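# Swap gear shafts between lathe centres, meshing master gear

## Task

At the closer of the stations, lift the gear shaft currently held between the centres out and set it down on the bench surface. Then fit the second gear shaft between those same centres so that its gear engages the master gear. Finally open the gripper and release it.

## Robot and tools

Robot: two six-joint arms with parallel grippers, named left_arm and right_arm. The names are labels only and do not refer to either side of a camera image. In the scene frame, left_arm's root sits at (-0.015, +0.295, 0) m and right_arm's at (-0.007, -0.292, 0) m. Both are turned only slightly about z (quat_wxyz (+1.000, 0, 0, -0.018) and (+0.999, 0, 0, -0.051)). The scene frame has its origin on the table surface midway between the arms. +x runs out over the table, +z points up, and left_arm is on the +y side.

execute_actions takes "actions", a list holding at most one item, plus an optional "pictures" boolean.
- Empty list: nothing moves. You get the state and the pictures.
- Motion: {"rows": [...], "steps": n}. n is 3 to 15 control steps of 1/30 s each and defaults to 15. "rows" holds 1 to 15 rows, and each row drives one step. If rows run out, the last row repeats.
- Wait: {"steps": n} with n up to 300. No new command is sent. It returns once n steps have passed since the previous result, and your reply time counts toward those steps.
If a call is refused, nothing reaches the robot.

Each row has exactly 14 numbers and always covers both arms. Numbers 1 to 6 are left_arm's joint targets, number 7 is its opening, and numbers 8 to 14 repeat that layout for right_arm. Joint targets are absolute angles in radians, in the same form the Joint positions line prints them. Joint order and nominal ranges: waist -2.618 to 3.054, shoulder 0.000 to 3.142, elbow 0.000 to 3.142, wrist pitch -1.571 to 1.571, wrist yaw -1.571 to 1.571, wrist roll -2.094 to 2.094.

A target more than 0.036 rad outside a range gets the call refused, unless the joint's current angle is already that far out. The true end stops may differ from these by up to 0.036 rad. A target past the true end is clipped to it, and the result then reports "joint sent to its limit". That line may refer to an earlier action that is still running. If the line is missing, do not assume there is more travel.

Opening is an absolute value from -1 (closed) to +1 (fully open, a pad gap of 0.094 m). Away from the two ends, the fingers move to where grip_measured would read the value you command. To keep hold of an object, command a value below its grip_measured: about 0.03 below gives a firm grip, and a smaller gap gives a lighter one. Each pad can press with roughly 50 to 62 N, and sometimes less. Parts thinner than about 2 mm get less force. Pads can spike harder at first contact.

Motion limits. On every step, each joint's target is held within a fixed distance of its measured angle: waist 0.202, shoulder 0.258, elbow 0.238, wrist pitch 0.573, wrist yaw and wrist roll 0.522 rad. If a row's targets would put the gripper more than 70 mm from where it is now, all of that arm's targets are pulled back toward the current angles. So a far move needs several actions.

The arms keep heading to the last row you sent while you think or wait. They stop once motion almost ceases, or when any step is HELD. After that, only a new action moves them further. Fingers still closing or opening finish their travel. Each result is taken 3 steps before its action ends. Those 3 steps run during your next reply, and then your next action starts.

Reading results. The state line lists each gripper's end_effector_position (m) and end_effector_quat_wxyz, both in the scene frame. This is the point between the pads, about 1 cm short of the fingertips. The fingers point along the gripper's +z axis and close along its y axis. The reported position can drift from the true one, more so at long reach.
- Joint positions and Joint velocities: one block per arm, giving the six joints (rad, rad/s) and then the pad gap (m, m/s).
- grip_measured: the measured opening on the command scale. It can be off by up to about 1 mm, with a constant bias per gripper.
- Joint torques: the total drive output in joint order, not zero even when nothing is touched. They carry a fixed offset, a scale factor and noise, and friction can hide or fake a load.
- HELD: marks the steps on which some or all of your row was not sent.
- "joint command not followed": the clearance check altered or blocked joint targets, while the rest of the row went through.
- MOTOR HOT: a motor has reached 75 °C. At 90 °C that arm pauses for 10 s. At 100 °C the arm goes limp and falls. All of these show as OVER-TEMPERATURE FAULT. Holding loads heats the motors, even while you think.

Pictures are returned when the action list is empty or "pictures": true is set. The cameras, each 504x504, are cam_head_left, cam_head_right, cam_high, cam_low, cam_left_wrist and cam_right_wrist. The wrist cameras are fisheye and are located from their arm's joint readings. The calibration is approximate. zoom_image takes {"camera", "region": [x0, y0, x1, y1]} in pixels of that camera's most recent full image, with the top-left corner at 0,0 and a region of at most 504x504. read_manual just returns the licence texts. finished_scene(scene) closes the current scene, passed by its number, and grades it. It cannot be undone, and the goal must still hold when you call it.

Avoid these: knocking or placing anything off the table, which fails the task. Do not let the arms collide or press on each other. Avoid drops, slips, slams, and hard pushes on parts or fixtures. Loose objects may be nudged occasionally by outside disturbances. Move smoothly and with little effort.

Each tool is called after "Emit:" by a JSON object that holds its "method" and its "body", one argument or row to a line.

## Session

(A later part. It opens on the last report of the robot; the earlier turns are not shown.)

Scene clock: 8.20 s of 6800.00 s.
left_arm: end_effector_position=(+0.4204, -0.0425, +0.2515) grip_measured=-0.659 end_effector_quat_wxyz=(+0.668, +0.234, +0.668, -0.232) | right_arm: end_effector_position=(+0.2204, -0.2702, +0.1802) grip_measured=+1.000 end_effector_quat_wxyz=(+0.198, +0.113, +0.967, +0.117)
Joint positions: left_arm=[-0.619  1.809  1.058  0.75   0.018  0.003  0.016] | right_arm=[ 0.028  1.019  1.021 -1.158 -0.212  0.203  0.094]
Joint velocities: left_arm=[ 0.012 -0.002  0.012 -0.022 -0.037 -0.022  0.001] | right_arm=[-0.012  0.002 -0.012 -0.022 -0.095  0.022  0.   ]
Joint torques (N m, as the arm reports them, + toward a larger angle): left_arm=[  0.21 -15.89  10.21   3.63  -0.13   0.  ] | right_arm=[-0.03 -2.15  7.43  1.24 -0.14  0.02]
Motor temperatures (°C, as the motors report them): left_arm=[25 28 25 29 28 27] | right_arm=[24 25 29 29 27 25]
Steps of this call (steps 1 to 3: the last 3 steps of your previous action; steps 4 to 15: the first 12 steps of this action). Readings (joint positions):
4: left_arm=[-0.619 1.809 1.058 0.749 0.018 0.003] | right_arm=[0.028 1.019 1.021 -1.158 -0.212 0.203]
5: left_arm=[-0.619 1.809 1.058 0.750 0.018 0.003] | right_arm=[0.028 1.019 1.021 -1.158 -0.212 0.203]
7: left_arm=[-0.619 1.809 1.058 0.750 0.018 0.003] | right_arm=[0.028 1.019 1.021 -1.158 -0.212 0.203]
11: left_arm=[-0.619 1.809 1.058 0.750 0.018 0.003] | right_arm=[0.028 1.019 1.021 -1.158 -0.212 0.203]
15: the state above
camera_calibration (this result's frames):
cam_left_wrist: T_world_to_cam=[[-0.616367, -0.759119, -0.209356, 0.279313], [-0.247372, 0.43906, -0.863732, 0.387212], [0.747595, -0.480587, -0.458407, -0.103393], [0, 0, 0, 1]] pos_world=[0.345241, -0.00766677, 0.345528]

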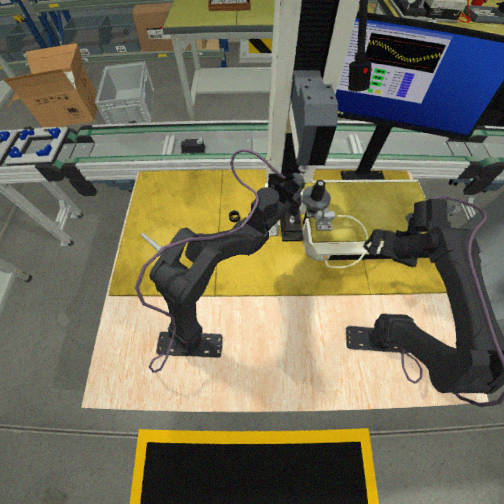

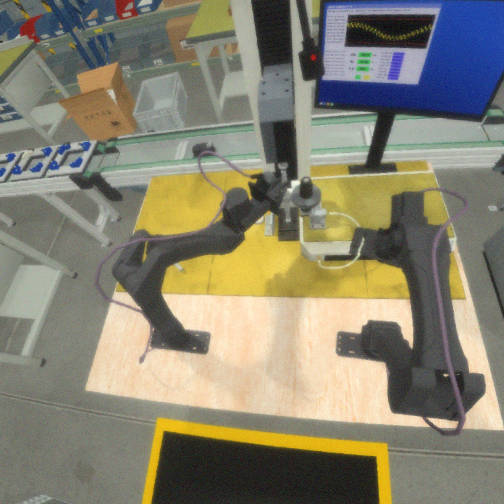

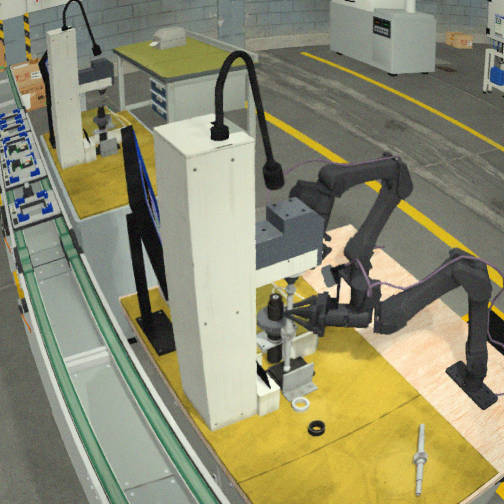

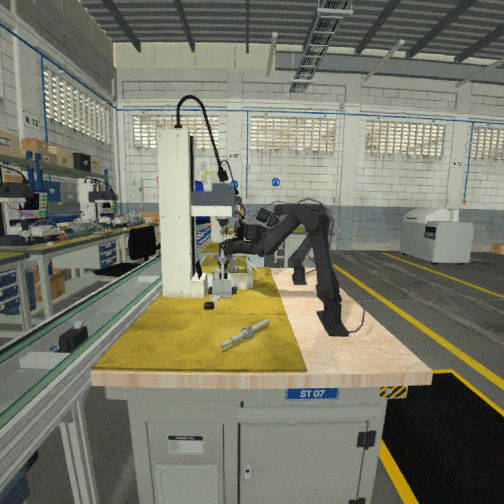

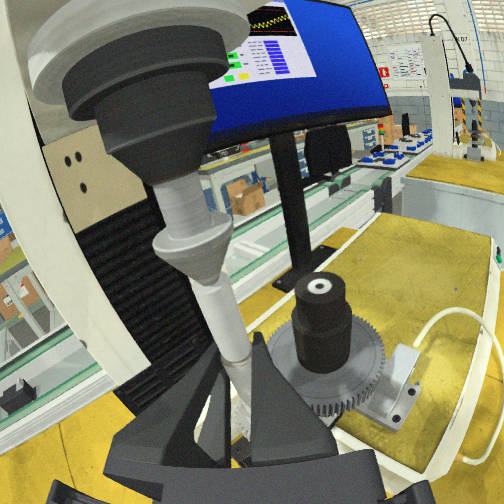

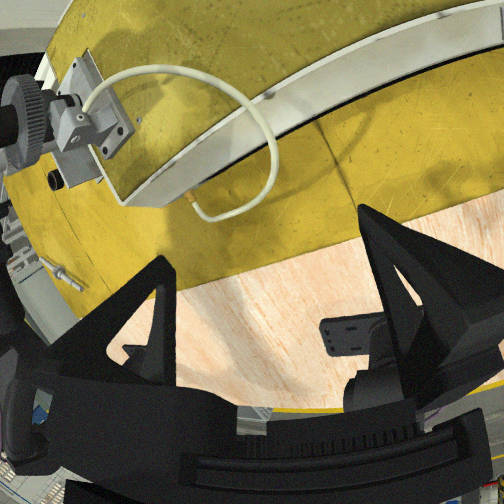

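Emit:
{"method": "execute_actions", "body": {
  "actions": [
    {"rows":[[-0.615,1.66,0.97,0.85,0,0,-0.9,0.028,1.019,1.021,-1.158,-0.212,0.203,1]]}
  ],
  "pictures": true
}}

Scene clock: 8.73 s of 6800.00 s.
left_arm: end_effector_position=(+0.4008, -0.0264, +0.2595) grip_measured=-0.659 end_effector_quat_wxyz=(+0.671, +0.231, +0.665, -0.232) | right_arm: end_effector_position=(+0.2204, -0.2702, +0.1802) grip_measured=+1.000 end_effector_quat_wxyz=(+0.198, +0.113, +0.967, +0.117)
Joint positions: left_arm=[-0.619  1.709  0.961  0.756  0.013  0.001  0.016] | right_arm=[ 0.028  1.019  1.021 -1.158 -0.212  0.203  0.094]
Joint velocities: left_arm=[-0.002 -0.007  0.007 -0.11  -0.007  0.007 -0.   ] | right_arm=[-0.002 -0.002  0.007  0.051 -0.007  0.081  0.   ]
Joint torques (N m, as the arm reports them, + toward a larger angle): left_arm=[  0.36 -14.56   6.93   3.25  -0.16   0.01] | right_arm=[-0.01 -2.16  7.43  1.24 -0.14  0.01]
Motor temperatures (°C, as the motors report them): left_arm=[25 28 25 29 28 27] | right_arm=[24 25 29 29 27 25]
Steps of this call (steps 1 to 3: the last 3 steps of your previous action; step 4: the robot went on to your last target; steps 5 to 16: the first 12 steps of this action). Readings (joint positions):
5: left_arm=[-0.619 1.801 1.047 0.753 0.017 0.002] | right_arm=[0.028 1.019 1.021 -1.158 -0.212 0.203]
6: left_arm=[-0.619 1.790 1.031 0.758 0.016 0.002] | right_arm=[0.028 1.019 1.021 -1.158 -0.212 0.203]
8: left_arm=[-0.619 1.745 0.981 0.760 0.015 0.001] | right_arm=[0.028 1.019 1.021 -1.158 -0.212 0.203]
12: left_arm=[-0.619 1.710 0.961 0.759 0.014 0.001] | right_arm=[0.028 1.019 1.021 -1.158 -0.212 0.203]
16: the state above
camera_calibration (this result's frames):
cam_left_wrist: T_world_to_cam=[[-0.61128, -0.763576, -0.20806, 0.278669], [-0.24407, 0.431968, -0.868236, 0.381798], [0.752839, -0.479954, -0.450419, -0.0814924], [0, 0, 0, 1]] pos_world=[0.324881, 0.00874796, 0.352765]

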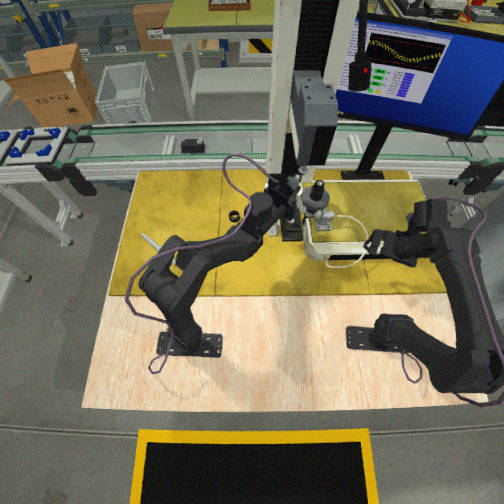

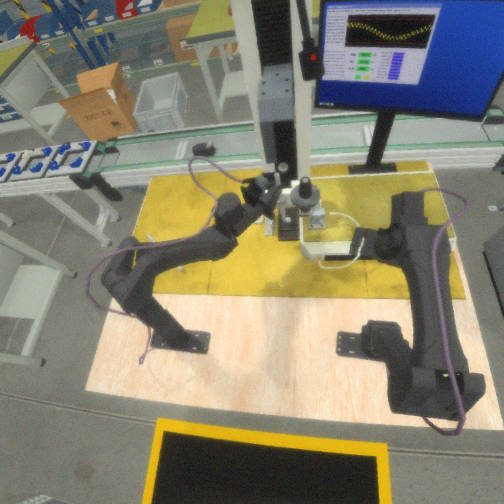

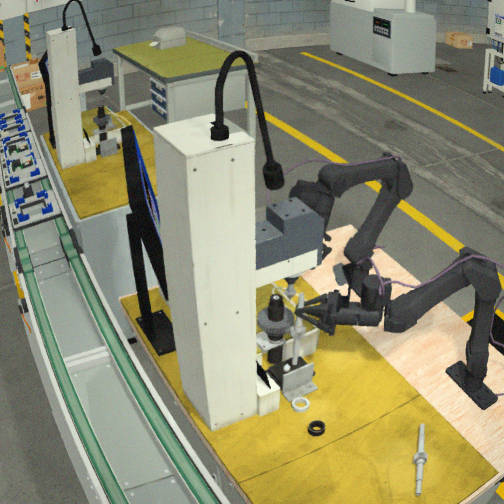

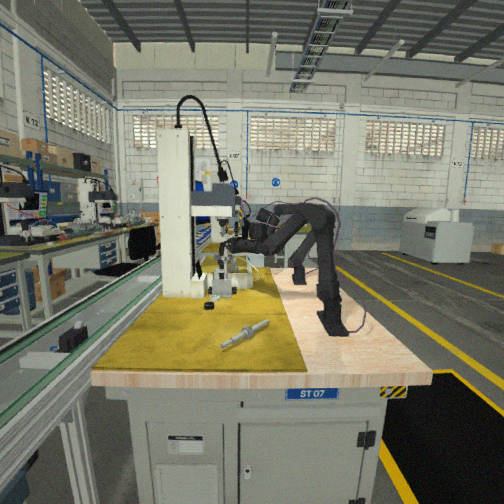

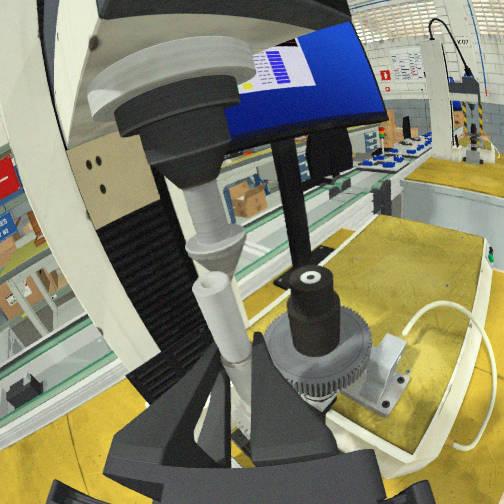

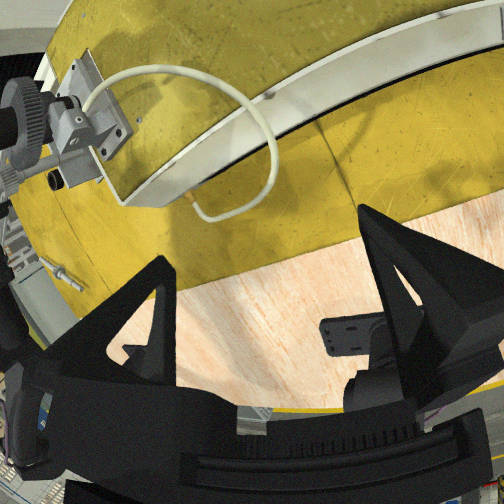

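Emit:
{"method": "execute_actions", "body": {
  "actions": [
    {"rows":[[-0.66,1.4,0.75,0.78,0,0,-0.9,0.028,1.019,1.021,-1.158,-0.212,0.203,1]]}
  ]
}}

Emit:
{"method": "execute_actions", "body": {
  "actions": [
    {"rows":[[-0.66,1.3,1.2,-1.0,0,0,-0.9,0.028,1.019,1.021,-1.158,-0.212,0.203,1]]}
  ]
}}

Emit:
{"method": "execute_actions", "body": {
  "actions": [
    {"steps":20}
  ]
}}

Emit:
{"method": "execute_actions", "body": {
  "actions": [
    {"rows":[[-0.66,1.9,1.55,-1.2,0,0,-0.9,0.028,1.019,1.021,-1.158,-0.212,0.203,1]]}
  ]
}}

Emit:
{"method": "execute_actions", "body": {
  "actions": [
    {"steps":20}
  ],
  "pictures": true
}}

Scene clock: 9.27 s of 6800.00 s.
left_arm: end_effector_position=(+0.3378, +0.0031, +0.2525) grip_measured=-0.659 end_effector_quat_wxyz=(+0.650, +0.246, +0.679, -0.235) | right_arm: end_effector_position=(+0.2204, -0.2702, +0.1802) grip_measured=+1.000 end_effector_quat_wxyz=(+0.198, +0.113, +0.967, +0.117)
Joint positions: left_arm=[-0.655  1.442  0.719  0.678  0.004  0.001  0.016] | right_arm=[ 0.028  1.019  1.021 -1.158 -0.212  0.203  0.094]
Joint velocities: left_arm=[-0.017 -0.007 -0.027 -0.095 -0.095 -0.007  0.   ] | right_arm=[-0.002 -0.012 -0.012 -0.037 -0.037 -0.007  0.   ]
Joint torques (N m, as the arm reports them, + toward a larger angle): left_arm=[ -0.56 -10.86   8.37   3.29  -0.03   0.01] | right_arm=[-0.02 -2.14  7.43  1.24 -0.14  0.02]
Motor temperatures (°C, as the motors report them): left_arm=[25 28 25 30 28 27] | right_arm=[24 25 29 29 27 25]
Steps of this call (steps 1 to 3: the last 3 steps of your previous action; step 4: the robot went on to your last target; steps 5 to 16: the first 12 steps of this action). Readings (joint positions):
5: left_arm=[-0.622 1.685 0.931 0.751 0.009 0.001] | right_arm=[0.028 1.019 1.021 -1.158 -0.212 0.203]
6: left_arm=[-0.627 1.627 0.863 0.742 0.004 0.001] | right_arm=[0.028 1.019 1.021 -1.158 -0.212 0.203]
8: left_arm=[-0.641 1.508 0.752 0.705 0.003 0.001] | right_arm=[0.028 1.019 1.021 -1.158 -0.212 0.203]
12: left_arm=[-0.655 1.442 0.719 0.677 0.004 0.001] | right_arm=[0.028 1.019 1.021 -1.158 -0.212 0.203]
16: the state above

Scene clock: 9.77 s of 6800.00 s.
left_arm: end_effector_position=(+0.2801, +0.0508, +0.2304) grip_measured=-0.659 end_effector_quat_wxyz=(+0.369, +0.313, +0.865, -0.134) | right_arm: end_effector_position=(+0.2204, -0.2702, +0.1802) grip_measured=+1.000 end_effector_quat_wxyz=(+0.198, +0.113, +0.967, +0.117)
Joint positions: left_arm=[-0.655  1.314  1.186 -0.635  0.004  0.001  0.016] | right_arm=[ 0.028  1.019  1.021 -1.158 -0.212  0.203  0.094]
Joint velocities: left_arm=[-0.007 -0.007 -0.007 -2.454 -0.022 -0.007 -0.   ] | right_arm=[ 0.007 -0.002 -0.002 -0.022 -0.037 -0.081  0.   ]
Joint torques (N m, as the arm reports them, + toward a larger angle): left_arm=[-0.42 -7.09  7.48  1.8  -0.05  0.02] | right_arm=[-0.03 -2.14  7.42  1.24 -0.14  0.02]
Motor temperatures (°C, as the motors report them): left_arm=[25 28 25 30 28 27] | right_arm=[24 25 29 29 27 25]
Steps of this call (steps 1 to 3: the last 3 steps of your previous action; steps 4 to 15: the first 12 steps of this action). Readings (joint positions):
4: left_arm=[-0.655 1.429 0.751 0.586 0.004 0.001] | right_arm=[0.028 1.019 1.021 -1.158 -0.212 0.203]
5: left_arm=[-0.655 1.415 0.808 0.429 0.004 0.001] | right_arm=[0.028 1.019 1.021 -1.158 -0.212 0.203]
7: left_arm=[-0.655 1.394 0.934 0.153 0.004 0.001] | right_arm=[0.028 1.019 1.021 -1.158 -0.212 0.203]
11: left_arm=[-0.655 1.354 1.151 -0.301 0.004 0.001] | right_arm=[0.028 1.019 1.021 -1.158 -0.212 0.203]
15: the state above

Scene clock: 10.43 s of 6800.00 s.
left_arm: end_effector_position=(+0.2205, +0.1001, +0.1722) grip_measured=-0.659 end_effector_quat_wxyz=(+0.196, +0.332, +0.920, -0.072) | right_arm: end_effector_position=(+0.2204, -0.2702, +0.1802) grip_measured=+1.000 end_effector_quat_wxyz=(+0.198, +0.113, +0.967, +0.117)
Joint positions: left_arm=[-0.655  1.316  1.175 -1.009  0.004  0.001  0.016] | right_arm=[ 0.028  1.019  1.021 -1.158 -0.212  0.203  0.094]
Joint velocities: left_arm=[-0.007  0.007  0.002  0.037 -0.095 -0.007  0.   ] | right_arm=[ 0.022  0.007  0.007 -0.022  0.007 -0.066  0.   ]
Joint torques (N m, as the arm reports them, + toward a larger angle): left_arm=[-0.44 -6.83  7.74  1.29 -0.04  0.01] | right_arm=[-0.03 -2.14  7.41  1.24 -0.14  0.02]
Motor temperatures (°C, as the motors report them): left_arm=[25 28 25 30 28 27] | right_arm=[24 25 29 29 27 25]
Kept back: nothing.
Steps of this call (steps 1 to 3: the last 3 steps of your previous action; steps 4 to 20: the robot went on to your last target). Readings (joint positions):
1: left_arm=[-0.655 1.314 1.185 -0.717 0.004 0.001] | right_arm=[0.028 1.019 1.021 -1.158 -0.212 0.203]
2: left_arm=[-0.655 1.316 1.182 -0.792 0.004 0.001] | right_arm=[0.028 1.019 1.021 -1.158 -0.212 0.203]
4: left_arm=[-0.655 1.316 1.175 -0.905 0.004 0.001] | right_arm=[0.028 1.019 1.021 -1.158 -0.212 0.203]
8: left_arm=[-0.655 1.316 1.175 -0.996 0.004 0.001] | right_arm=[0.028 1.019 1.021 -1.158 -0.212 0.203]
20: the state above

Scene clock: 10.83 s of 6800.00 s.
left_arm: end_effector_position=(+0.2649, +0.0633, +0.0684) grip_measured=-0.659 end_effector_quat_wxyz=(-0.007, +0.338, +0.941, +0.001) | right_arm: end_effector_position=(+0.2204, -0.2702, +0.1802) grip_measured=+1.000 end_effector_quat_wxyz=(+0.198, +0.113, +0.967, +0.117)
Joint positions: left_arm=[-0.655  1.956  1.53  -1.159  0.004 -0.001  0.016] | right_arm=[ 0.028  1.019  1.021 -1.158 -0.212  0.203  0.094]
Joint velocities: left_arm=[ 0.017  0.076 -0.212 -0.564 -0.051 -0.007 -0.001] | right_arm=[-0.022  0.002  0.007 -0.037  0.022 -0.007  0.   ]
Joint torques (N m, as the arm reports them, + toward a larger angle): left_arm=[ -0.39 -17.26   7.59   0.57  -0.05   0.07] | right_arm=[-0.01 -2.15  7.44  1.25 -0.14  0.02]
Motor temperatures (°C, as the motors report them): left_arm=[25 28 26 30 28 27] | right_arm=[24 25 29 29 27 25]
Steps of this call (steps 1 to 12: the first 12 steps of this action). Readings (joint positions):
1: left_arm=[-0.655 1.348 1.213 -1.057 0.004 0.001] | right_arm=[0.028 1.019 1.021 -1.158 -0.212 0.203]
2: left_arm=[-0.655 1.415 1.289 -1.129 0.004 0.001] | right_arm=[0.028 1.019 1.021 -1.158 -0.212 0.203]
4: left_arm=[-0.655 1.578 1.439 -1.187 0.004 0.001] | right_arm=[0.028 1.019 1.021 -1.158 -0.212 0.203]
8: left_arm=[-0.655 1.854 1.553 -1.121 0.004 0.001] | right_arm=[0.028 1.019 1.021 -1.158 -0.212 0.203]
12: the state above

Scene clock: 11.50 s of 6800.00 s.
left_arm: end_effector_position=(+0.2591, +0.0681, +0.0721) grip_measured=-0.659 end_effector_quat_wxyz=(-0.016, +0.338, +0.941, +0.004) | right_arm: end_effector_position=(+0.2204, -0.2702, +0.1802) grip_measured=+1.000 end_effector_quat_wxyz=(+0.198, +0.113, +0.967, +0.117)
Joint positions: left_arm=[-0.655  1.942  1.526 -1.187  0.004 -0.001  0.016] | right_arm=[ 0.028  1.019  1.021 -1.158 -0.212  0.203  0.094]
Joint velocities: left_arm=[ 0.012  0.017 -0.017  0.081  0.022  0.037  0.   ] | right_arm=[ 0.007  0.002 -0.012 -0.066  0.022 -0.022  0.   ]
Joint torques (N m, as the arm reports them, + toward a larger angle): left_arm=[ -0.44 -15.4    7.01   0.05  -0.04   0.03] | right_arm=[-0.02 -2.16  7.43  1.24 -0.14  0.01]
Motor temperatures (°C, as the motors report them): left_arm=[25 28 26 30 28 27] | right_arm=[24 25 29 29 27 25]
Kept back: nothing.
Steps of this call (steps 1 to 3: the last 3 steps of your previous action; steps 4 to 20: the robot went on to your last target). Readings (joint positions):
1: left_arm=[-0.655 1.956 1.526 -1.176 0.004 -0.001] | right_arm=[0.028 1.019 1.021 -1.158 -0.212 0.203]
2: left_arm=[-0.655 1.955 1.526 -1.187 0.004 -0.001] | right_arm=[0.028 1.019 1.021 -1.158 -0.212 0.203]
4: left_arm=[-0.655 1.948 1.526 -1.188 0.004 -0.001] | right_arm=[0.028 1.019 1.021 -1.158 -0.212 0.203]
8: left_arm=[-0.655 1.942 1.526 -1.187 0.004 -0.001] | right_arm=[0.028 1.019 1.021 -1.158 -0.212 0.203]
20: the state above
camera_calibration (this result's frames):
cam_left_wrist: T_world_to_cam=[[-0.781813, -0.623195, 0.0199088, 0.243382], [-0.534422, 0.686209, 0.493468, 0.10344], [-0.321189, 0.37516, -0.869536, 0.236356], [0, 0, 0, 1]] pos_world=[0.321475, -0.00797821, 0.149631]

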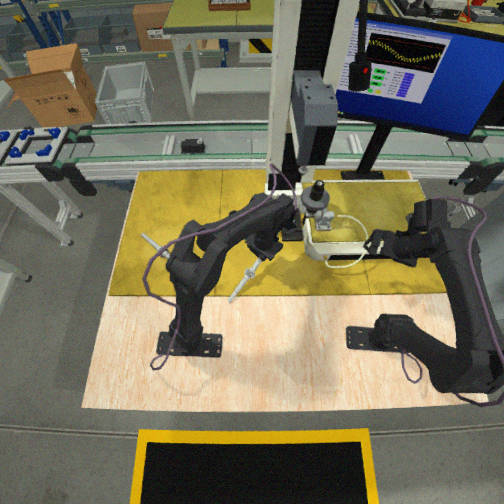

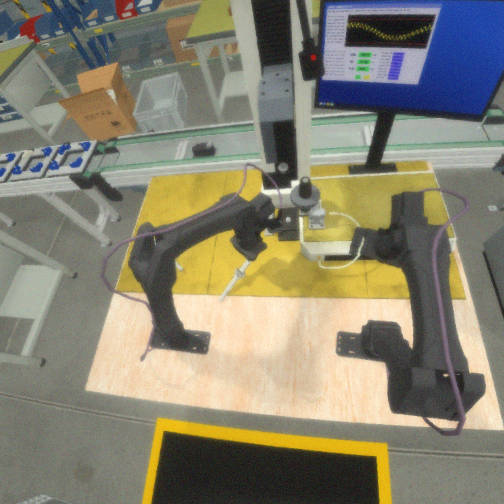

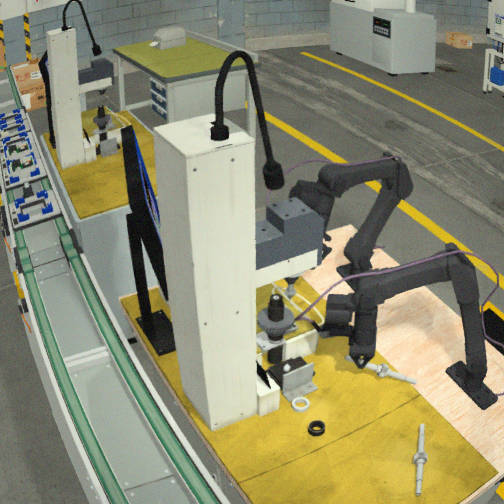

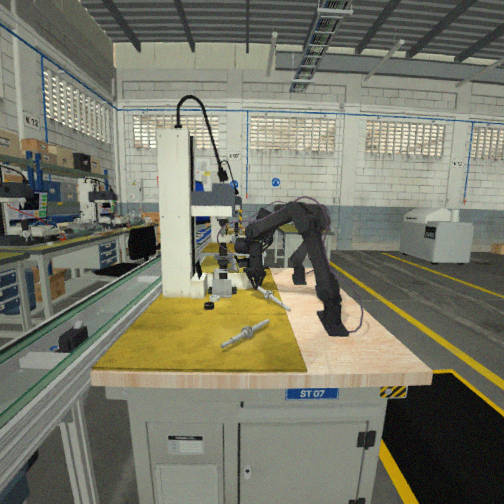

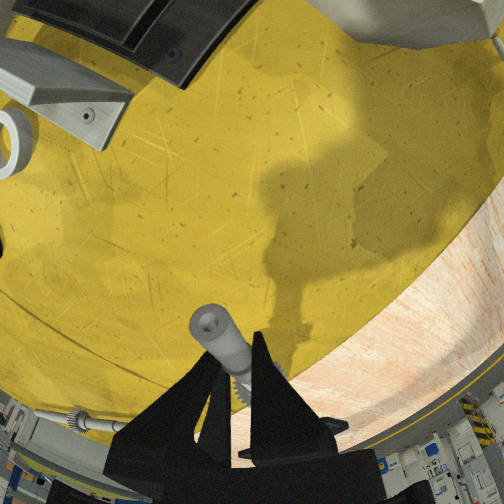

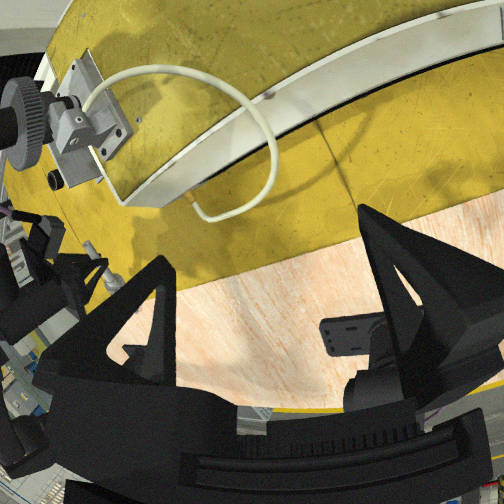

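Emit:
{"method": "execute_actions", "body": {
  "actions": [
    {"rows":[[-0.66,1.9,1.5,-1.15,0,0,-0.9,0.028,1.019,1.021,-1.158,-0.212,0.203,1],[-0.66,1.9,1.48,-1.13,0,0,-0.9,0.028,1.019,1.021,-1.158,-0.212,0.203,1],[-0.66,1.9,1.46,-1.11,0,0,-0.9,0.028,1.019,1.021,-1.158,-0.212,0.203,1],[-0.66,1.9,1.44,-1.09,0,0,-0.9,0.028,1.019,1.021,-1.158,-0.212,0.203,1],[-0.66,1.9,1.42,-1.07,0,0,-0.9,0.028,1.019,1.021,-1.158,-0.212,0.203,1],[-0.66,1.9,1.4,-1.05,0,0,-0.9,0.028,1.019,1.021,-1.158,-0.212,0.203,1],[-0.66,1.9,1.37,-1.02,0,0,-0.9,0.028,1.019,1.021,-1.158,-0.212,0.203,1]]}
  ],
  "pictures": true
}}

Scene clock: 12.03 s of 6800.00 s.
left_arm: end_effector_position=(+0.2449, +0.0798, +0.0392) grip_measured=-0.659 end_effector_quat_wxyz=(-0.030, +0.338, +0.941, +0.009) | right_arm: end_effector_position=(+0.2204, -0.2702, +0.1802) grip_measured=+1.000 end_effector_quat_wxyz=(+0.198, +0.113, +0.967, +0.117)
Joint positions: left_arm=[-0.655  1.933  1.377 -1.078  0.004 -0.001  0.016] | right_arm=[ 0.028  1.019  1.021 -1.158 -0.212  0.203  0.094]
Joint velocities: left_arm=[-0.022 -0.002  0.002  0.037  0.022 -0.022  0.   ] | right_arm=[ 0.002 -0.002 -0.002  0.081 -0.066  0.007  0.   ]
Joint torques (N m, as the arm reports them, + toward a larger angle): left_arm=[ -0.42 -14.25   4.78   0.7   -0.04   0.02] | right_arm=[-0.03 -2.14  7.41  1.24 -0.14  0.01]
Motor temperatures (°C, as the motors report them): left_arm=[25 28 26 30 28 27] | right_arm=[24 25 29 29 27 25]
Steps of this call (steps 1 to 4: the robot went on to your last target; steps 5 to 16: the first 12 steps of this action). Readings (joint positions):
5: left_arm=[-0.655 1.942 1.523 -1.182 0.004 -0.001] | right_arm=[0.028 1.019 1.021 -1.158 -0.212 0.203]
6: left_arm=[-0.655 1.940 1.514 -1.170 0.004 -0.001] | right_arm=[0.028 1.019 1.021 -1.158 -0.212 0.203]
8: left_arm=[-0.655 1.935 1.486 -1.142 0.004 -0.001] | right_arm=[0.028 1.019 1.021 -1.158 -0.212 0.203]
12: left_arm=[-0.655 1.933 1.409 -1.083 0.004 -0.001] | right_arm=[0.028 1.019 1.021 -1.158 -0.212 0.203]
16: the state above
camera_calibration (this result's frames):
cam_left_wrist: T_world_to_cam=[[-0.781041, -0.623935, 0.0260682, 0.239903], [-0.522929, 0.67628, 0.518836, 0.101108], [-0.341349, 0.3916, -0.854476, 0.201876], [0, 0, 0, 1]] pos_world=[0.309157, 0.00225152, 0.113786]

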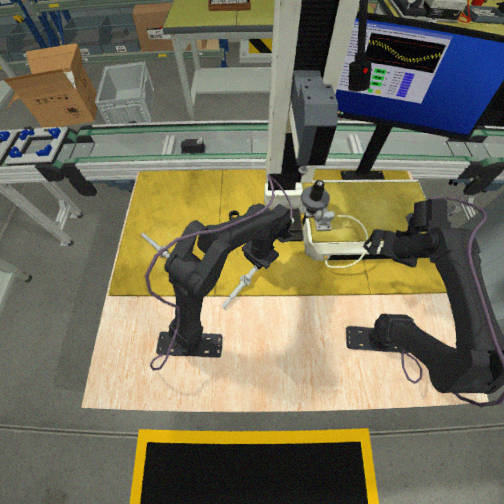

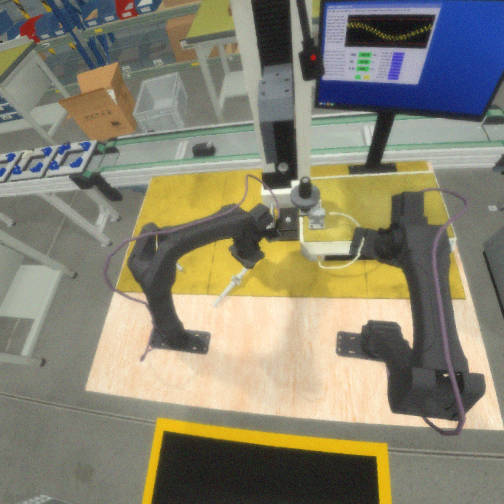

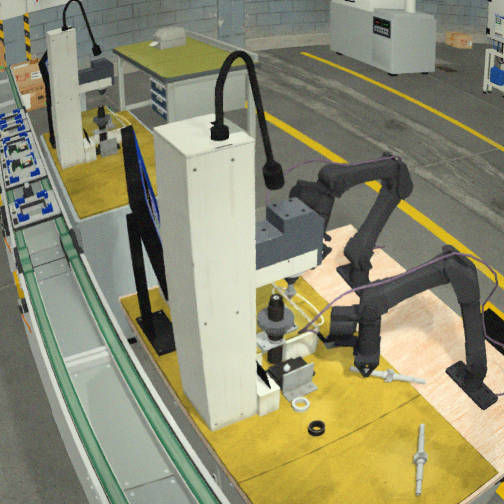

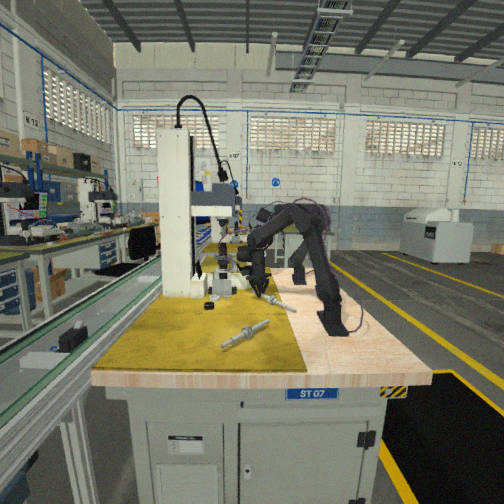

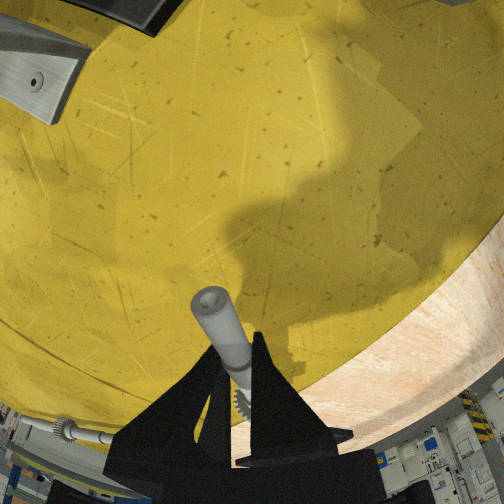

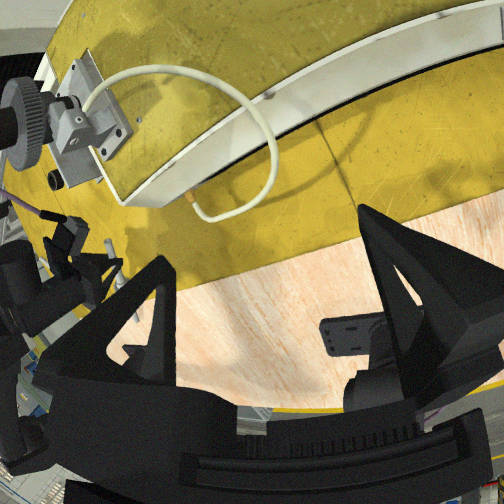

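Emit:
{"method": "execute_actions", "body": {
  "actions": [
    {"rows":[[-0.66,1.92,1.33,-0.98,0,0,-0.9,0.028,1.019,1.021,-1.158,-0.212,0.203,1]],"steps":10}
  ]
}}

Emit:
{"method": "execute_actions", "body": {
  "actions": [
    {"rows":[[-0.66,1.92,1.33,-0.98,0,0,0,0.028,1.019,1.021,-1.158,-0.212,0.203,1]],"steps":10}
  ]
}}

Emit:
{"method": "execute_actions", "body": {
  "actions": [
    {"rows":[[-0.66,1.85,1.6,-1.3,0,0,0,0.028,1.019,1.021,-1.158,-0.212,0.203,1]],"steps":12}
  ]
}}

Emit:
{"method": "execute_actions", "body": {
  "actions": [
    {"rows":[[0.49,1.88,1.6,-1.29,0,-0.45,0,0.028,1.019,1.021,-1.158,-0.212,0.203,1]]}
  ]
}}

Emit:
{"method": "execute_actions", "body": {
  "actions": [
    {"steps":30}
  ],
  "pictures": true
}}

Scene clock: 12.47 s of 6800.00 s.
left_arm: end_effector_position=(+0.2485, +0.0768, +0.0350) grip_measured=-0.659 end_effector_quat_wxyz=(-0.016, +0.338, +0.941, +0.003) | right_arm: end_effector_position=(+0.2204, -0.2702, +0.1802) grip_measured=+1.000 end_effector_quat_wxyz=(+0.198, +0.113, +0.967, +0.117)
Joint positions: left_arm=[-0.655  1.926  1.352 -1.028  0.004 -0.001  0.016] | right_arm=[ 0.028  1.019  1.021 -1.158 -0.212  0.203  0.094]
Joint velocities: left_arm=[-0.007 -0.017 -0.007  0.081  0.051  0.037 -0.   ] | right_arm=[ 0.017 -0.007 -0.017 -0.11   0.037  0.051  0.   ]
Joint torques (N m, as the arm reports them, + toward a larger angle): left_arm=[ -0.39 -11.76   4.13   0.66  -0.02   0.06] | right_arm=[-0.02 -2.14  7.43  1.24 -0.14  0.02]
Motor temperatures (°C, as the motors report them): left_arm=[25 28 26 30 28 27] | right_arm=[24 25 29 29 27 25]
Steps of this call (steps 1 to 3: the last 3 steps of your previous action; steps 4 to 6: the robot went on to your last target; steps 7 to 13: the first 7 steps of this action). Readings (joint positions):
7: left_arm=[-0.655 1.926 1.372 -1.065 0.004 -0.001] | right_arm=[0.028 1.019 1.021 -1.158 -0.212 0.203]
8: left_arm=[-0.655 1.926 1.367 -1.056 0.004 -0.001] | right_arm=[0.028 1.019 1.021 -1.158 -0.212 0.203]
10: left_arm=[-0.655 1.926 1.356 -1.036 0.004 -0.001] | right_arm=[0.028 1.019 1.021 -1.158 -0.212 0.203]
13: the state above

Scene clock: 12.80 s of 6800.00 s.
left_arm: end_effector_position=(+0.2522, +0.0738, +0.0338) grip_measured=-0.001 end_effector_quat_wxyz=(-0.006, +0.338, +0.941, -0.000) | right_arm: end_effector_position=(+0.2204, -0.2702, +0.1802) grip_measured=+1.000 end_effector_quat_wxyz=(+0.198, +0.113, +0.967, +0.117)
Joint positions: left_arm=[-0.655  1.926  1.347 -1.002  0.004 -0.001  0.047] | right_arm=[ 0.028  1.019  1.021 -1.158 -0.212  0.203  0.094]
Joint velocities: left_arm=[ 0.022 -0.002  0.007  0.081 -0.066  0.051 -0.001] | right_arm=[ 0.007  0.007 -0.002 -0.022 -0.022  0.037  0.   ]
Joint torques (N m, as the arm reports them, + toward a larger angle): left_arm=[ -0.52 -11.88   4.14   0.38  -0.05   0.03] | right_arm=[-0.01 -2.14  7.44  1.24 -0.14  0.02]
Motor temperatures (°C, as the motors report them): left_arm=[25 28 26 30 28 27] | right_arm=[24 25 29 29 27 25]
Steps of this call (steps 1 to 3: the last 3 steps of your previous action; steps 4 to 10: the first 7 steps of this action). Readings (joint positions):
4: left_arm=[-0.655 1.926 1.350 -1.024 0.004 -0.001] | right_arm=[0.028 1.019 1.021 -1.158 -0.212 0.203]
5: left_arm=[-0.655 1.926 1.349 -1.018 0.004 -0.001] | right_arm=[0.028 1.019 1.021 -1.158 -0.212 0.203]
7: left_arm=[-0.655 1.926 1.347 -1.010 0.004 -0.001] | right_arm=[0.028 1.019 1.021 -1.158 -0.212 0.203]
10: the state above

Scene clock: 13.20 s of 6800.00 s.
left_arm: end_effector_position=(+0.2683, +0.0604, +0.1249) grip_measured=-0.001 end_effector_quat_wxyz=(+0.047, +0.338, +0.940, -0.019) | right_arm: end_effector_position=(+0.2204, -0.2702, +0.1802) grip_measured=+1.000 end_effector_quat_wxyz=(+0.198, +0.113, +0.967, +0.117)
Joint positions: left_arm=[-0.655  1.841  1.597 -1.225  0.004 -0.001  0.047] | right_arm=[ 0.028  1.019  1.021 -1.158 -0.212  0.203  0.094]
Joint velocities: left_arm=[-0.012 -0.149  0.002 -0.315  0.007 -0.022 -0.   ] | right_arm=[ 0.007 -0.007 -0.007  0.022 -0.051  0.007  0.   ]
Joint torques (N m, as the arm reports them, + toward a larger angle): left_arm=[-0.45 -9.43  5.75  0.23 -0.04  0.03] | right_arm=[-0.02 -2.13  7.43  1.24 -0.14  0.01]
Motor temperatures (°C, as the motors report them): left_arm=[25 28 26 30 28 27] | right_arm=[24 25 29 29 27 25]
Steps of this call (steps 1 to 3: the last 3 steps of your previous action; steps 4 to 12: the first 9 steps of this action). Readings (joint positions):
4: left_arm=[-0.655 1.928 1.374 -1.039 0.004 -0.001] | right_arm=[0.028 1.019 1.021 -1.158 -0.212 0.203]
5: left_arm=[-0.655 1.931 1.418 -1.096 0.004 -0.001] | right_arm=[0.028 1.019 1.021 -1.158 -0.212 0.203]
7: left_arm=[-0.655 1.915 1.515 -1.165 0.004 -0.001] | right_arm=[0.028 1.019 1.021 -1.158 -0.212 0.203]
11: left_arm=[-0.655 1.849 1.595 -1.213 0.004 -0.001] | right_arm=[0.028 1.019 1.021 -1.158 -0.212 0.203]
12: the state above

Scene clock: 13.70 s of 6800.00 s.
left_arm: end_effector_position=(+0.3423, +0.3059, +0.1120) grip_measured=-0.001 end_effector_quat_wxyz=(+0.012, -0.218, +0.976, -0.008) | right_arm: end_effector_position=(+0.2204, -0.2702, +0.1802) grip_measured=+1.000 end_effector_quat_wxyz=(+0.198, +0.113, +0.967, +0.117)
Joint positions: left_arm=[ 0.07   1.877  1.597 -1.265  0.011 -0.405  0.047] | right_arm=[ 0.028  1.019  1.021 -1.158 -0.212  0.203  0.094]
Joint velocities: left_arm=[ 1.985 -0.007  0.017 -0.022  0.066 -0.286  0.001] | right_arm=[ 0.027  0.012 -0.007 -0.007  0.007 -0.037  0.   ]
Joint torques (N m, as the arm reports them, + toward a larger angle): left_arm=[  0.35 -11.02   5.67   0.09  -0.1   -0.04] | right_arm=[-0.02 -2.14  7.44  1.24 -0.15  0.02]
Motor temperatures (°C, as the motors report them): left_arm=[25 28 26 30 28 27] | right_arm=[24 25 29 29 27 25]
Steps of this call (steps 1 to 3: the last 3 steps of your previous action; steps 4 to 15: the first 12 steps of this action). Readings (joint positions):
4: left_arm=[-0.638 1.843 1.597 -1.263 0.013 -0.063] | right_arm=[0.028 1.019 1.021 -1.158 -0.212 0.203]
5: left_arm=[-0.603 1.844 1.597 -1.265 0.019 -0.135] | right_arm=[0.028 1.019 1.021 -1.158 -0.212 0.203]
7: left_arm=[-0.487 1.854 1.597 -1.265 0.019 -0.240] | right_arm=[0.028 1.019 1.021 -1.158 -0.212 0.203]
11: left_arm=[-0.213 1.874 1.597 -1.265 0.015 -0.356] | right_arm=[0.028 1.019 1.021 -1.158 -0.212 0.203]
15: the state above

Scene clock: 14.70 s of 6800.00 s.
left_arm: end_effector_position=(+0.3021, +0.4542, +0.1119) grip_measured=-0.001 end_effector_quat_wxyz=(+0.008, -0.435, +0.900, +0.004) | right_arm: end_effector_position=(+0.2204, -0.2702, +0.1802) grip_measured=+1.000 end_effector_quat_wxyz=(+0.198, +0.113, +0.967, +0.117)
Joint positions: left_arm=[ 0.494  1.877  1.597 -1.276 -0.008 -0.441  0.047] | right_arm=[ 0.028  1.019  1.021 -1.158 -0.212  0.203  0.094]
Joint velocities: left_arm=[-0.007 -0.002 -0.022 -0.051 -0.022  0.066 -0.001] | right_arm=[ 0.017 -0.012 -0.012  0.007 -0.007  0.022  0.   ]
Joint torques (N m, as the arm reports them, + toward a larger angle): left_arm=[ -0.42 -10.91   5.73   0.15   0.07  -0.06] | right_arm=[-0.03 -2.14  7.45  1.24 -0.14  0.02]
Motor temperatures (°C, as the motors report them): left_arm=[25 29 26 29 28 27] | right_arm=[24 25 29 29 27 25]
Kept back: nothing.
Steps of this call (steps 1 to 3: the last 3 steps of your previous action; steps 4 to 30: the robot went on to your last target). Readings (joint positions):
1: left_arm=[0.141 1.877 1.597 -1.265 0.010 -0.412] | right_arm=[0.028 1.019 1.021 -1.158 -0.212 0.203]
2: left_arm=[0.212 1.877 1.597 -1.265 0.009 -0.418] | right_arm=[0.028 1.019 1.021 -1.158 -0.212 0.203]
4: left_arm=[0.355 1.877 1.597 -1.265 0.008 -0.426] | right_arm=[0.028 1.019 1.021 -1.158 -0.212 0.203]
8: left_arm=[0.528 1.877 1.597 -1.266 -0.012 -0.439] | right_arm=[0.028 1.019 1.021 -1.158 -0.212 0.203]
30: the state above
All arms were judged still, so your last target was given up. Only a new action makes them travel on or press farther. Fingers that are still opening or closing keep moving.
camera_calibration (this result's frames):
cam_left_wrist: T_world_to_cam=[[0.638055, -0.769976, 0.00481639, 0.156248], [-0.688525, -0.567737, 0.451229, 0.462667], [-0.344701, -0.291225, -0.892395, 0.452268], [0, 0, 0, 1]] pos_world=[0.374761, 0.514692, 0.19408]

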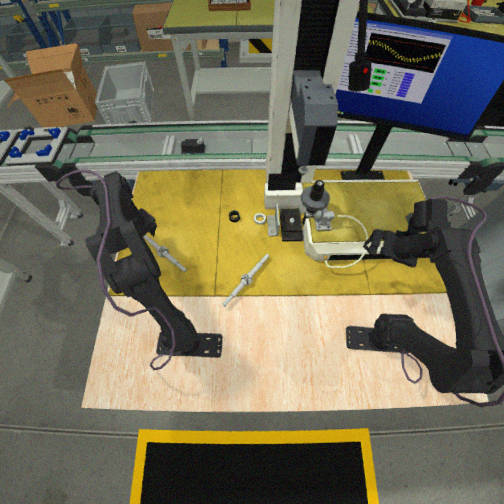

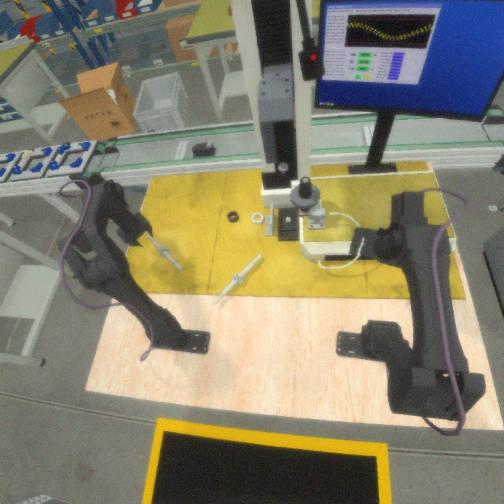

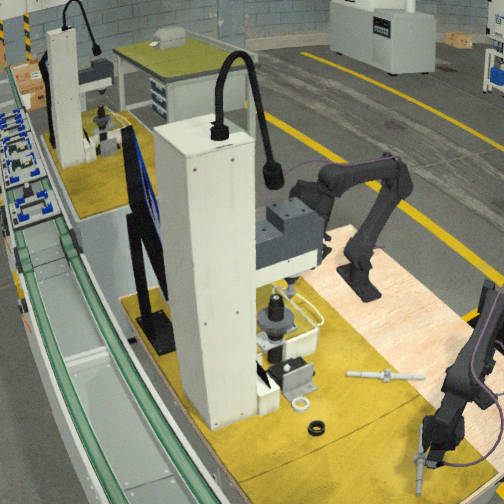

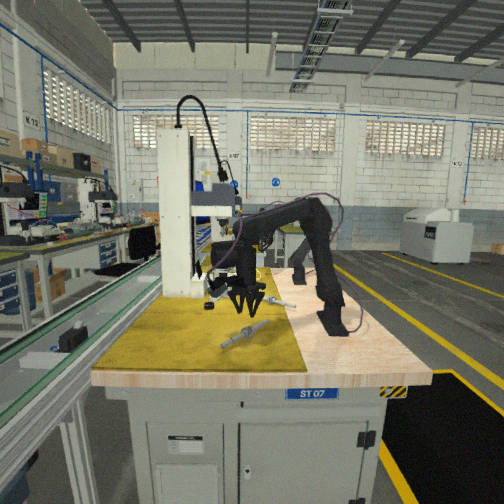

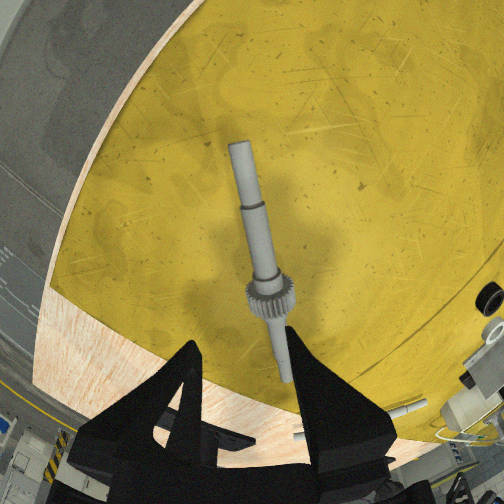

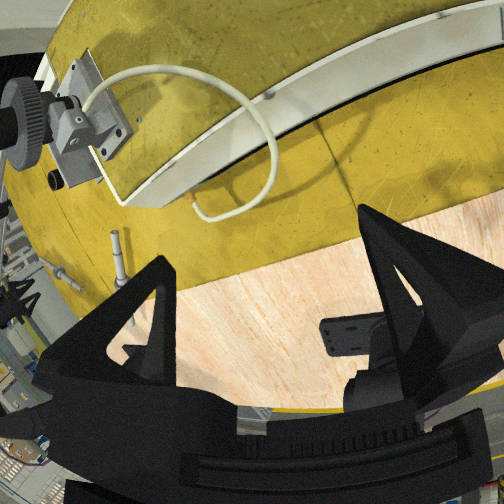

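Emit:
{"method": "execute_actions", "body": {
  "actions": [
    {"rows":[[0.48,1.95,1.56,-1.16,0,-0.45,0,0.028,1.019,1.021,-1.158,-0.212,0.203,1]],"steps":10}
  ]
}}

Emit:
{"method": "execute_actions", "body": {
  "actions": [
    {"rows":[[0.48,2.017,1.44,-0.99,0,-0.45,0,0.028,1.019,1.021,-1.158,-0.212,0.203,1]]}
  ]
}}

Emit:
{"method": "execute_actions", "body": {
  "actions": [
    {"steps":12}
  ],
  "pictures": true
}}

Scene clock: 15.03 s of 6800.00 s.
left_arm: end_effector_position=(+0.3136, +0.4599, +0.0856) grip_measured=-0.001 end_effector_quat_wxyz=(+0.006, -0.435, +0.900, +0.004) | right_arm: end_effector_position=(+0.2204, -0.2702, +0.1802) grip_measured=+1.000 end_effector_quat_wxyz=(+0.198, +0.113, +0.967, +0.117)
Joint positions: left_arm=[ 0.494  1.938  1.574 -1.194 -0.008 -0.441  0.047] | right_arm=[ 0.028  1.019  1.021 -1.158 -0.212  0.203  0.094]
Joint velocities: left_arm=[-0.012  0.178 -0.105  0.125 -0.037  0.007  0.   ] | right_arm=[ 0.002 -0.012 -0.012  0.007 -0.051  0.051  0.   ]
Joint torques (N m, as the arm reports them, + toward a larger angle): left_arm=[ -1.32 -11.72   4.9    0.42   0.08  -0.06] | right_arm=[-0.02 -2.14  7.43  1.25 -0.14  0.02]
Motor temperatures (°C, as the motors report them): left_arm=[25 29 26 29 28 27] | right_arm=[24 25 29 29 27 25]
Steps of this call (steps 1 to 3: nothing new was sent; steps 4 to 10: the first 7 steps of this action). Readings (joint positions):
4: left_arm=[0.494 1.880 1.595 -1.268 -0.008 -0.441] | right_arm=[0.028 1.019 1.021 -1.158 -0.212 0.203]
5: left_arm=[0.494 1.886 1.592 -1.251 -0.008 -0.441] | right_arm=[0.028 1.019 1.021 -1.158 -0.212 0.203]
7: left_arm=[0.494 1.909 1.587 -1.220 -0.008 -0.441] | right_arm=[0.028 1.019 1.021 -1.158 -0.212 0.203]
10: the state above

Scene clock: 15.53 s of 6800.00 s.
left_arm: end_effector_position=(+0.3125, +0.4579, +0.0236) grip_measured=-0.001 end_effector_quat_wxyz=(-0.014, -0.434, +0.901, +0.003) | right_arm: end_effector_position=(+0.2204, -0.2702, +0.1802) grip_measured=+1.000 end_effector_quat_wxyz=(+0.198, +0.113, +0.967, +0.117)
Joint positions: left_arm=[ 0.492  2.024  1.444 -1.018 -0.007 -0.442  0.047] | right_arm=[ 0.028  1.019  1.021 -1.158 -0.212  0.203  0.094]
Joint velocities: left_arm=[-0.007 -0.002 -0.002  0.11  -0.037 -0.051 -0.   ] | right_arm=[-0.002  0.002 -0.012  0.022 -0.022 -0.007  0.   ]
Joint torques (N m, as the arm reports them, + toward a larger angle): left_arm=[ -0.93 -13.01   4.95   0.26   0.06  -0.05] | right_arm=[-0.03 -2.13  7.45  1.24 -0.14  0.02]
Motor temperatures (°C, as the motors report them): left_arm=[25 29 26 29 28 27] | right_arm=[24 25 29 29 27 25]
Steps of this call (steps 1 to 3: the last 3 steps of your previous action; steps 4 to 15: the first 12 steps of this action). Readings (joint positions):
4: left_arm=[0.494 1.947 1.552 -1.159 -0.008 -0.441] | right_arm=[0.028 1.019 1.021 -1.158 -0.212 0.203]
5: left_arm=[0.494 1.947 1.528 -1.121 -0.008 -0.441] | right_arm=[0.028 1.019 1.021 -1.158 -0.212 0.203]
7: left_arm=[0.494 1.972 1.483 -1.074 -0.008 -0.441] | right_arm=[0.028 1.019 1.021 -1.158 -0.212 0.203]
11: left_arm=[0.494 2.021 1.445 -1.036 -0.007 -0.442] | right_arm=[0.028 1.019 1.021 -1.158 -0.212 0.203]
15: the state above

Scene clock: 15.93 s of 6800.00 s.
left_arm: end_effector_position=(+0.3153, +0.4590, +0.0235) grip_measured=-0.001 end_effector_quat_wxyz=(-0.008, -0.434, +0.901, +0.003) | right_arm: end_effector_position=(+0.2204, -0.2702, +0.1802) grip_measured=+1.000 end_effector_quat_wxyz=(+0.198, +0.113, +0.967, +0.117)
Joint positions: left_arm=[ 0.491  2.024  1.444 -1.006 -0.007 -0.442  0.047] | right_arm=[ 0.028  1.019  1.021 -1.158 -0.212  0.203  0.094]
Joint velocities: left_arm=[-0.017  0.012 -0.002 -0.007 -0.037 -0.037 -0.   ] | right_arm=[-0.017  0.007 -0.032 -0.051 -0.007 -0.022  0.   ]
Joint torques (N m, as the arm reports them, + toward a larger angle): left_arm=[ -1.01 -12.94   5.03   0.4    0.07  -0.05] | right_arm=[-0.01 -2.15  7.41  1.24 -0.14  0.02]
Motor temperatures (°C, as the motors report them): left_arm=[25 29 26 29 28 27] | right_arm=[24 25 29 29 27 25]
Kept back: nothing.
Steps of this call (steps 1 to 3: the last 3 steps of your previous action; steps 4 to 12: the robot went on to your last target). Readings (joint positions):
1: left_arm=[0.491 2.024 1.444 -1.016 -0.007 -0.442] | right_arm=[0.028 1.019 1.021 -1.158 -0.212 0.203]
2: left_arm=[0.491 2.024 1.444 -1.014 -0.007 -0.442] | right_arm=[0.028 1.019 1.021 -1.158 -0.212 0.203]
4: left_arm=[0.491 2.024 1.444 -1.010 -0.007 -0.442] | right_arm=[0.028 1.019 1.021 -1.158 -0.212 0.203]
8: left_arm=[0.491 2.024 1.444 -1.007 -0.007 -0.442] | right_arm=[0.028 1.019 1.021 -1.158 -0.212 0.203]
12: the state above
camera_calibration (this result's frames):
cam_left_wrist: T_world_to_cam=[[0.63605, -0.771647, -0.000846155, 0.15348], [-0.67746, -0.558938, 0.478159, 0.506227], [-0.369443, -0.30356, -0.878273, 0.392465], [0, 0, 0, 1]] pos_world=[0.390321, 0.520519, 0.102764]

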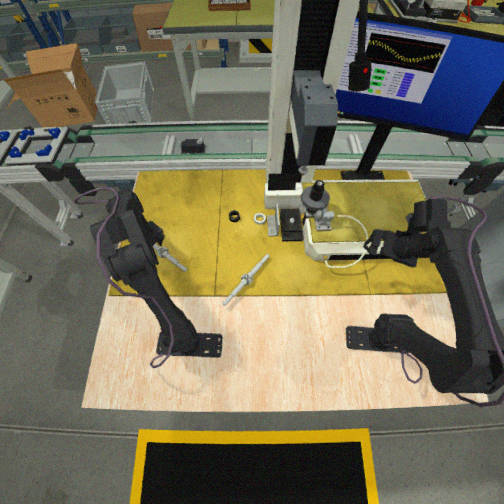

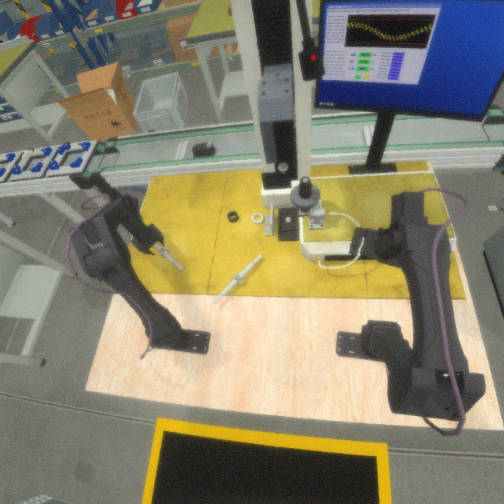

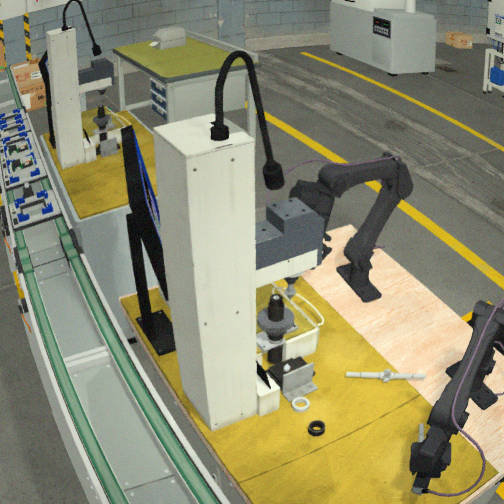

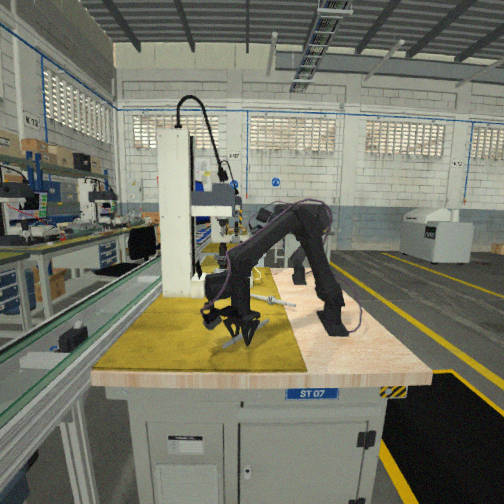

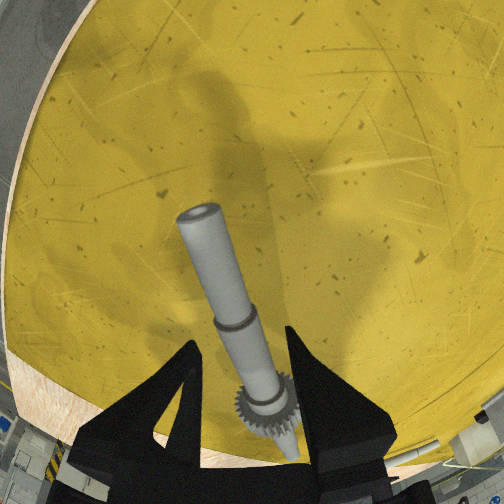

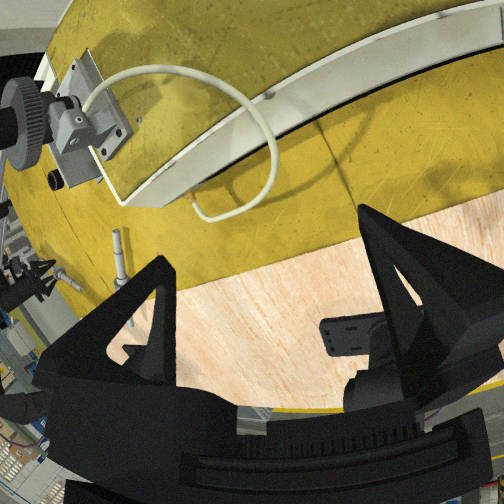

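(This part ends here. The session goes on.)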